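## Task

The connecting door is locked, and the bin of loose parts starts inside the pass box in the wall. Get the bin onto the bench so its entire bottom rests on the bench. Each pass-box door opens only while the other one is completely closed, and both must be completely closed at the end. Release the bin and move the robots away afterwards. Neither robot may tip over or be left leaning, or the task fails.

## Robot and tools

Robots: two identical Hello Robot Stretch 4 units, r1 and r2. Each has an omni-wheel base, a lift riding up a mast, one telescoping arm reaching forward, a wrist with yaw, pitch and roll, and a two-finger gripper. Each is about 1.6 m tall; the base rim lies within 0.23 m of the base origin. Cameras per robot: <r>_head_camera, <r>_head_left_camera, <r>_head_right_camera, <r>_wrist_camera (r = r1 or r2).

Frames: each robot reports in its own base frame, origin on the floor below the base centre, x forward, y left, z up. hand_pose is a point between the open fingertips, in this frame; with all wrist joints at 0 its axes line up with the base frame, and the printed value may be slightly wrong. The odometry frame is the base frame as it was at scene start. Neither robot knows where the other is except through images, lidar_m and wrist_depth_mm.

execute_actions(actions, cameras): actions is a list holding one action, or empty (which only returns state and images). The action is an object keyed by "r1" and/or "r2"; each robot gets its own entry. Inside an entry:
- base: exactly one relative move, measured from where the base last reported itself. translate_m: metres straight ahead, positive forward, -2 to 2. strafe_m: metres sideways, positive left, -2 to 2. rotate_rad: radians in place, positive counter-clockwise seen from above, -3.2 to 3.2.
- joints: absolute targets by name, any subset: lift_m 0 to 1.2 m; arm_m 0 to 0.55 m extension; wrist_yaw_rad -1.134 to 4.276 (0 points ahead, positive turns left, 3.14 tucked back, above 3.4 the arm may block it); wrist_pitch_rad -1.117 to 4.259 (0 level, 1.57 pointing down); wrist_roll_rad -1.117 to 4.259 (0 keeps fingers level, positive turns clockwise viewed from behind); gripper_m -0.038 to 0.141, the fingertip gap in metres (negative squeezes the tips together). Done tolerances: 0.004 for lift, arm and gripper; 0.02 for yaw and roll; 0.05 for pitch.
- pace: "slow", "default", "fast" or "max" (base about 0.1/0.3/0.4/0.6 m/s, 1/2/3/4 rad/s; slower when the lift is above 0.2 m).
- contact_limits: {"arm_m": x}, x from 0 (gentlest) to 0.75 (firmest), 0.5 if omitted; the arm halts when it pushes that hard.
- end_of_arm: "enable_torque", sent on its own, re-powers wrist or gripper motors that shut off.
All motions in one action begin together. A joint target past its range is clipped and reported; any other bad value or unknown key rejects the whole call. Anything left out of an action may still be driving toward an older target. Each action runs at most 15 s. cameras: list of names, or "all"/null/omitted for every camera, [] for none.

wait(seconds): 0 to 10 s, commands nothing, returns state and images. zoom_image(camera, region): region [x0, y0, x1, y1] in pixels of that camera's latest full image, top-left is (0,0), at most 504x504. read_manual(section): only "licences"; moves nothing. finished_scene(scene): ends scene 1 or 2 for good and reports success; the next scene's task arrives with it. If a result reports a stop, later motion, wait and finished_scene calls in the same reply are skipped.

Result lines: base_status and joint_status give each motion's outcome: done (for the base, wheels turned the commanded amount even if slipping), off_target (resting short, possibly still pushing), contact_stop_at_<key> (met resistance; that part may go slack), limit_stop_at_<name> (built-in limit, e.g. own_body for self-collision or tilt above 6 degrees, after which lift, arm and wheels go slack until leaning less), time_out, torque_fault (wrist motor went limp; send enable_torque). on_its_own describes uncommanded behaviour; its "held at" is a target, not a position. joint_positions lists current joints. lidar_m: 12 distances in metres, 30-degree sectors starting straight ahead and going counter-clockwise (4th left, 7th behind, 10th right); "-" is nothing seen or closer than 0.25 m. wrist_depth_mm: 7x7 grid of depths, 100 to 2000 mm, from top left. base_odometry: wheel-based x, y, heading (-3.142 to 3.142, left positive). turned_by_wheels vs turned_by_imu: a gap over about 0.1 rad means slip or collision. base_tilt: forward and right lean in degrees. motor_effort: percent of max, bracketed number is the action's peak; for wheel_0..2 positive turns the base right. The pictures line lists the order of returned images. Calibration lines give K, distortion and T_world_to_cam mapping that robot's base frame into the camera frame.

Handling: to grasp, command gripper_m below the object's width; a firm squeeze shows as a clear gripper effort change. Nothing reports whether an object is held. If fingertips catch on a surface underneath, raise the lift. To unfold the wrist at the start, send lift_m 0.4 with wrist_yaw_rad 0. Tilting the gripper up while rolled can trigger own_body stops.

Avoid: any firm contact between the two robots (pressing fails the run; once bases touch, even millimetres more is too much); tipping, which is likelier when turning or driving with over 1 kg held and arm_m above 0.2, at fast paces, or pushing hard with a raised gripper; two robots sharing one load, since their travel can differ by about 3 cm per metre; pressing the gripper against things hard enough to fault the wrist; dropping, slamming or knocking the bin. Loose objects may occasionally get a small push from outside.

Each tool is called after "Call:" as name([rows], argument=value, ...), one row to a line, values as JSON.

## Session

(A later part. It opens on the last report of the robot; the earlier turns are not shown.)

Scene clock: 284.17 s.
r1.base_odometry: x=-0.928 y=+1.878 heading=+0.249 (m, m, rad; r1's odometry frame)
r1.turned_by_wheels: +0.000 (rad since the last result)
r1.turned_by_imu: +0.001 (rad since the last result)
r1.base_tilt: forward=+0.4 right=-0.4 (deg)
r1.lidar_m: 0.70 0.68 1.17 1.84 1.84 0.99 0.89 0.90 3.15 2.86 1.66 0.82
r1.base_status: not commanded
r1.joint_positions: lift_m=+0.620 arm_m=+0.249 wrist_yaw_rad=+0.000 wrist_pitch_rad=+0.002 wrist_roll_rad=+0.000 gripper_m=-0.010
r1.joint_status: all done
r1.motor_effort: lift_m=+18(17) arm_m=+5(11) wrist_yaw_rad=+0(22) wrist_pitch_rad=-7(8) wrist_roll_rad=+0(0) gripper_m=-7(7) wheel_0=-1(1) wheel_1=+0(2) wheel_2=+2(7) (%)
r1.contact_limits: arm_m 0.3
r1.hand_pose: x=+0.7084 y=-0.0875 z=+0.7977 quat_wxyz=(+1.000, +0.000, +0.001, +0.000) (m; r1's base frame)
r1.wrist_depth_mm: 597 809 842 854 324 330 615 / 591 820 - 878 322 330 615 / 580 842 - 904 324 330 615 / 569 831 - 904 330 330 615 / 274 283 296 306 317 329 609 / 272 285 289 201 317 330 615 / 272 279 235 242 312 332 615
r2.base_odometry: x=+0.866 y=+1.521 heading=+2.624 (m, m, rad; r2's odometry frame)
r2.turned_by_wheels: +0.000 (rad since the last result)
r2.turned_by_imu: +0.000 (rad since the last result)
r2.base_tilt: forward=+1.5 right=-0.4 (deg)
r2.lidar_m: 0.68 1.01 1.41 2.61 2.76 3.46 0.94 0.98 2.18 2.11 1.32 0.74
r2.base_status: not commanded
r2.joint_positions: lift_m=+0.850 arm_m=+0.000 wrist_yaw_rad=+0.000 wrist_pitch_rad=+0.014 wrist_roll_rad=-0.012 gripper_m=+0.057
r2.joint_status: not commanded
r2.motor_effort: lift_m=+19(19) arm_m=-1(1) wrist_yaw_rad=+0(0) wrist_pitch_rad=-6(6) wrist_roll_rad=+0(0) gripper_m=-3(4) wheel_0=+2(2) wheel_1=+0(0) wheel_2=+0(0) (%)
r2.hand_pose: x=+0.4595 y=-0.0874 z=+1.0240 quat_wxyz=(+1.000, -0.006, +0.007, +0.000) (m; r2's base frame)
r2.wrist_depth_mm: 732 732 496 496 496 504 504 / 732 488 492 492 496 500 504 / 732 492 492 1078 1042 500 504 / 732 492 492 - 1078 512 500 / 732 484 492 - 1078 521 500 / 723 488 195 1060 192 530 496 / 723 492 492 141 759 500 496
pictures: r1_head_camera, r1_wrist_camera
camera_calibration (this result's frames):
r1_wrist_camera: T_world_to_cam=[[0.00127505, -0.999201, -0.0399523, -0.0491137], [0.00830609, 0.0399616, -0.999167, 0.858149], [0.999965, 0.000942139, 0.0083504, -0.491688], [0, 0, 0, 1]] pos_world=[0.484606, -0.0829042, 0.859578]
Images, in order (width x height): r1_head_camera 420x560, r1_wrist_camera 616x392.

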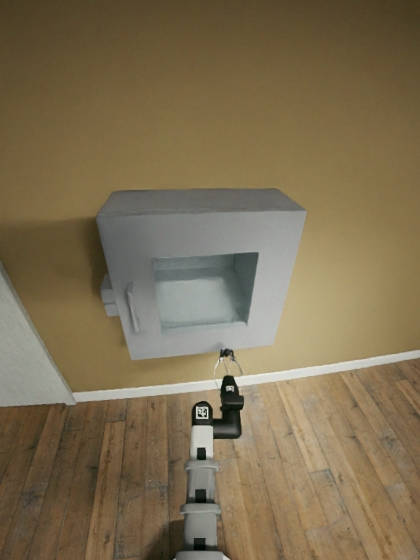

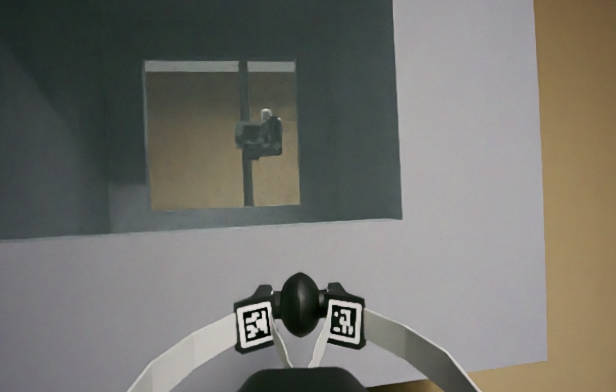

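Call:
execute_actions([
  {"r1": {"base": {"strafe_m": 0.25}, "joints": {"arm_m": 0.17}}},
], cameras=["r1_wrist_camera"])

Scene clock: 286.97 s.
r1.base_odometry: x=-0.990 y=+2.120 heading=+0.249 (m, m, rad; r1's odometry frame)
r1.turned_by_wheels: +0.000 (rad since the last result)
r1.turned_by_imu: +0.000 (rad since the last result)
r1.base_tilt: forward=+0.4 right=-0.4 (deg)
r1.lidar_m: 0.65 0.94 1.17 1.57 1.61 2.02 0.92 0.92 3.41 3.11 1.60 0.77
r1.base_status: done
r1.joint_positions: lift_m=+0.620 arm_m=+0.171 wrist_yaw_rad=+0.000 wrist_pitch_rad=+0.002 wrist_roll_rad=+0.000 gripper_m=-0.010
r1.joint_status: all done
r1.motor_effort: lift_m=+17(17) arm_m=-5(3) wrist_yaw_rad=+0(1) wrist_pitch_rad=-10(8) wrist_roll_rad=+0(0) gripper_m=-8(8) wheel_0=+2(5) wheel_1=-1(8) wheel_2=+1(2) (%)
r1.hand_pose: x=+0.6303 y=-0.0874 z=+0.7977 quat_wxyz=(+1.000, +0.000, +0.001, +0.000) (m; r1's base frame)
r1.wrist_depth_mm: 530 329 338 866 931 732 554 / 530 327 338 1756 960 741 559 / 544 544 338 1661 991 732 564 / 530 549 336 946 991 715 530 / 530 544 336 349 362 377 389 / 539 544 334 202 362 377 392 / 539 549 258 265 484 627 661
r2.base_odometry: x=+0.866 y=+1.521 heading=+2.624 (m, m, rad; r2's odometry frame)
r2.turned_by_wheels: +0.000 (rad since the last result)
r2.turned_by_imu: +0.000 (rad since the last result)
r2.base_tilt: forward=+1.5 right=-0.3 (deg)
r2.lidar_m: 0.68 0.98 1.39 2.61 2.73 3.43 0.94 0.97 2.21 2.09 1.34 0.75
r2.base_status: not commanded
r2.joint_positions: lift_m=+0.850 arm_m=+0.000 wrist_yaw_rad=+0.000 wrist_pitch_rad=+0.014 wrist_roll_rad=-0.012 gripper_m=+0.057
r2.joint_status: not commanded
r2.motor_effort: lift_m=+19(19) arm_m=-1(1) wrist_yaw_rad=+1(0) wrist_pitch_rad=-6(6) wrist_roll_rad=+0(0) gripper_m=-4(4) wheel_0=+2(2) wheel_1=+0(0) wheel_2=+0(0) (%)
r2.hand_pose: x=+0.4595 y=-0.0874 z=+1.0240 quat_wxyz=(+1.000, -0.006, +0.007, +0.000) (m; r2's base frame)
r2.wrist_depth_mm: 732 732 492 492 500 500 504 / 732 492 492 492 500 500 500 / 723 492 492 1078 1025 500 500 / 732 492 496 - 1078 512 500 / 723 492 496 - 1078 525 500 / 723 488 195 1060 192 525 500 / 732 488 488 141 759 496 496
pictures: r1_wrist_camera
camera_calibration (this result's frames):
r1_wrist_camera: T_world_to_cam=[[0.00144415, -0.999201, -0.0399524, -0.0490722], [0.00827259, 0.039963, -0.999167, 0.858801], [0.999965, 0.00111243, 0.00832369, -0.413525], [0, 0, 0, 1]] pos_world=[0.406477, -0.0828932, 0.859567]
Images, in order (width x height): r1_wrist_camera 616x392.

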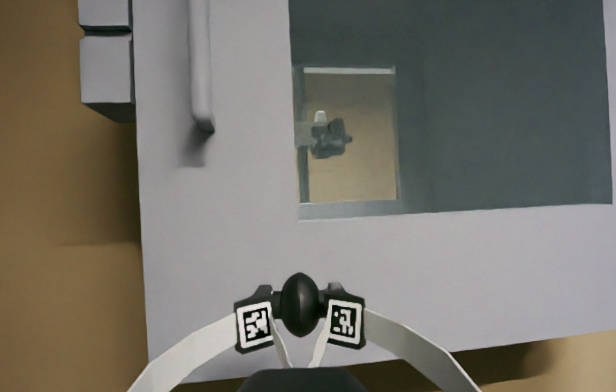

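Call:
execute_actions([
  {"r1": {"joints": {"arm_m": 0.31}, "contact_limits": {"arm_m": 0.15}}},
], cameras=["r1_wrist_camera"])

Scene clock: 288.53 s.
r1.base_odometry: x=-0.990 y=+2.120 heading=+0.249 (m, m, rad; r1's odometry frame)
r1.turned_by_wheels: +0.000 (rad since the last result)
r1.turned_by_imu: +0.002 (rad since the last result)
r1.base_tilt: forward=+0.4 right=-0.4 (deg)
r1.lidar_m: 0.67 0.96 1.19 1.59 1.60 2.00 0.92 0.92 3.41 3.11 1.61 0.76
r1.base_status: not commanded
r1.joint_positions: lift_m=+0.620 arm_m=+0.291 wrist_yaw_rad=-0.006 wrist_pitch_rad=+0.002 wrist_roll_rad=+0.000 gripper_m=-0.010
r1.joint_status: arm_m contact_stop (moved +0.120 of +0.139)
r1.on_its_own: arm_m is slack since a contact_stop (your +0.310 is given up); wrist_yaw_rad is at rest, and its effort (+16) is outside its rest range (-13 to +13)
r1.motor_effort: lift_m=+17(17) arm_m=+0(19) wrist_yaw_rad=+16(35) wrist_pitch_rad=-7(6) wrist_roll_rad=+0(0) gripper_m=-5(7) wheel_0=+1(3) wheel_1=+1(4) wheel_2=-4(9) (%)
r1.contact_limits: arm_m 0.15
r1.hand_pose: x=+0.7501 y=-0.0891 z=+0.7979 quat_wxyz=(+1.000, +0.000, +0.001, -0.003) (m; r1's base frame)
r1.wrist_depth_mm: 208 211 222 809 842 699 535 / 215 213 223 - - 707 539 / 315 214 223 1430 - 723 544 / 319 215 222 831 878 723 535 / 317 216 223 232 242 251 259 / 424 214 220 203 239 251 258 / 427 212 221 206 237 252 258
r2.base_odometry: x=+0.866 y=+1.521 heading=+2.624 (m, m, rad; r2's odometry frame)
r2.turned_by_wheels: +0.000 (rad since the last result)
r2.turned_by_imu: +0.000 (rad since the last result)
r2.base_tilt: forward=+1.5 right=-0.4 (deg)
r2.lidar_m: 0.66 1.00 1.42 2.61 2.74 3.43 0.94 0.99 2.19 2.11 1.33 0.75
r2.base_status: not commanded
r2.joint_positions: lift_m=+0.850 arm_m=+0.000 wrist_yaw_rad=+0.000 wrist_pitch_rad=+0.014 wrist_roll_rad=-0.012 gripper_m=+0.057
r2.joint_status: not commanded
r2.motor_effort: lift_m=+19(19) arm_m=-1(1) wrist_yaw_rad=+0(1) wrist_pitch_rad=-5(6) wrist_roll_rad=+0(0) gripper_m=-4(3) wheel_0=+2(2) wheel_1=+0(0) wheel_2=+0(0) (%)
r2.hand_pose: x=+0.4595 y=-0.0874 z=+1.0240 quat_wxyz=(+1.000, -0.006, +0.007, +0.000) (m; r2's base frame)
r2.wrist_depth_mm: 732 732 496 496 500 500 500 / 732 492 492 492 500 500 500 / 732 492 488 1078 1042 500 500 / 723 488 488 - 1098 517 500 / 732 488 492 - 1078 521 500 / 732 492 195 1060 192 525 500 / 723 488 492 141 759 500 500
pictures: r1_wrist_camera
camera_calibration (this result's frames):
r1_wrist_camera: T_world_to_cam=[[-0.00420009, -0.999193, -0.0399522, -0.0466379], [0.00918059, 0.0399123, -0.999161, 0.857382], [0.999949, -0.00456335, 0.00900554, -0.534319], [0, 0, 0, 1]] pos_world=[0.526225, -0.0832587, 0.859611]
Images, in order (width x height): r1_wrist_camera 616x392.

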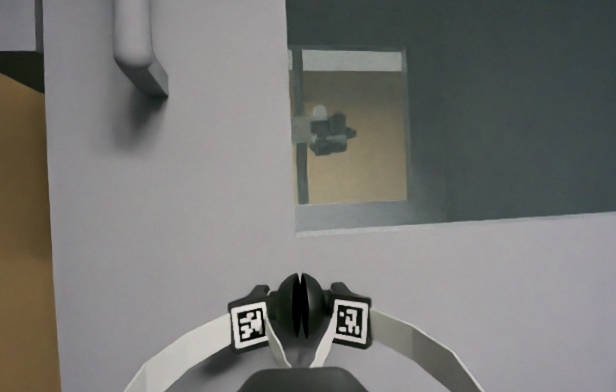

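Call:
execute_actions([
  {"r1": {"base": {"translate_m": -0.3}, "joints": {"arm_m": 0.0}}},
], cameras=["r1_head_camera", "r2_head_camera"])

Scene clock: 291.27 s.
r1.base_odometry: x=-1.280 y=+2.046 heading=+0.249 (m, m, rad; r1's odometry frame)
r1.turned_by_wheels: +0.000 (rad since the last result)
r1.turned_by_imu: +0.002 (rad since the last result)
r1.base_tilt: forward=+0.4 right=-0.4 (deg)
r1.lidar_m: 0.98 1.25 1.54 1.55 1.57 1.96 0.62 0.63 0.82 3.13 2.09 1.11
r1.base_status: done
r1.joint_positions: lift_m=+0.620 arm_m=+0.001 wrist_yaw_rad=+0.000 wrist_pitch_rad=+0.002 wrist_roll_rad=+0.000 gripper_m=-0.010
r1.joint_status: all done
r1.motor_effort: lift_m=+17(17) arm_m=-5(3) wrist_yaw_rad=+0(16) wrist_pitch_rad=-10(6) wrist_roll_rad=+0(0) gripper_m=-8(8) wheel_0=-1(0) wheel_1=+1(7) wheel_2=+0(9) (%)
r1.hand_pose: x=+0.4603 y=-0.0875 z=+0.7976 quat_wxyz=(+1.000, +0.000, +0.001, +0.000) (m; r1's base frame)
r1.wrist_depth_mm: 960 976 1008 820 854 878 1205 / 946 976 1025 1229 1229 878 1182 / 960 960 831 1921 1366 878 1160 / 946 991 1008 809 1182 878 1160 / 960 991 1008 820 842 1118 1182 / 960 991 1025 201 1098 1160 1182 / 960 991 597 185 1098 1160 1182
r2.base_odometry: x=+0.866 y=+1.521 heading=+2.624 (m, m, rad; r2's odometry frame)
r2.turned_by_wheels: +0.000 (rad since the last result)
r2.turned_by_imu: +0.000 (rad since the last result)
r2.base_tilt: forward=+1.6 right=-0.4 (deg)
r2.lidar_m: 0.65 1.01 1.42 2.60 2.76 3.47 0.95 0.99 2.17 2.10 1.32 0.75
r2.base_status: not commanded
r2.joint_positions: lift_m=+0.850 arm_m=+0.000 wrist_yaw_rad=+0.000 wrist_pitch_rad=+0.014 wrist_roll_rad=-0.012 gripper_m=+0.057
r2.joint_status: not commanded
r2.motor_effort: lift_m=+19(19) arm_m=-1(1) wrist_yaw_rad=+1(0) wrist_pitch_rad=-6(6) wrist_roll_rad=+0(0) gripper_m=-3(3) wheel_0=+2(3) wheel_1=+0(0) wheel_2=+0(0) (%)
r2.hand_pose: x=+0.4595 y=-0.0874 z=+1.0240 quat_wxyz=(+1.000, -0.006, +0.007, +0.000) (m; r2's base frame)
r2.wrist_depth_mm: 732 732 492 496 496 500 504 / 732 492 492 496 496 500 496 / 732 492 492 1078 1025 500 500 / 732 492 492 - 1078 517 500 / 732 492 492 - 1060 521 496 / 723 488 195 1060 193 525 496 / 732 488 492 141 759 496 500
pictures: r1_head_camera, r2_head_camera
Images, in order (width x height): r1_head_camera 420x560, r2_head_camera 420x560.

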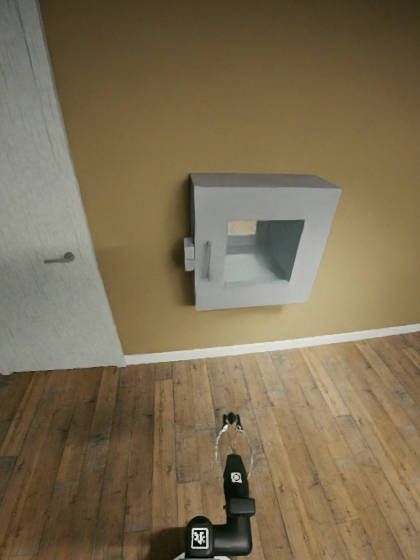

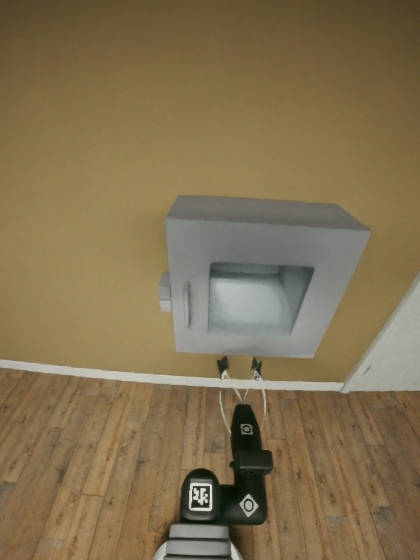

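Both doors look shut, the bin is on the bench, and both robots are clear, so I'm ending scene 1.

Call:
finished_scene(scene=1)

The scene is finished: the task was done.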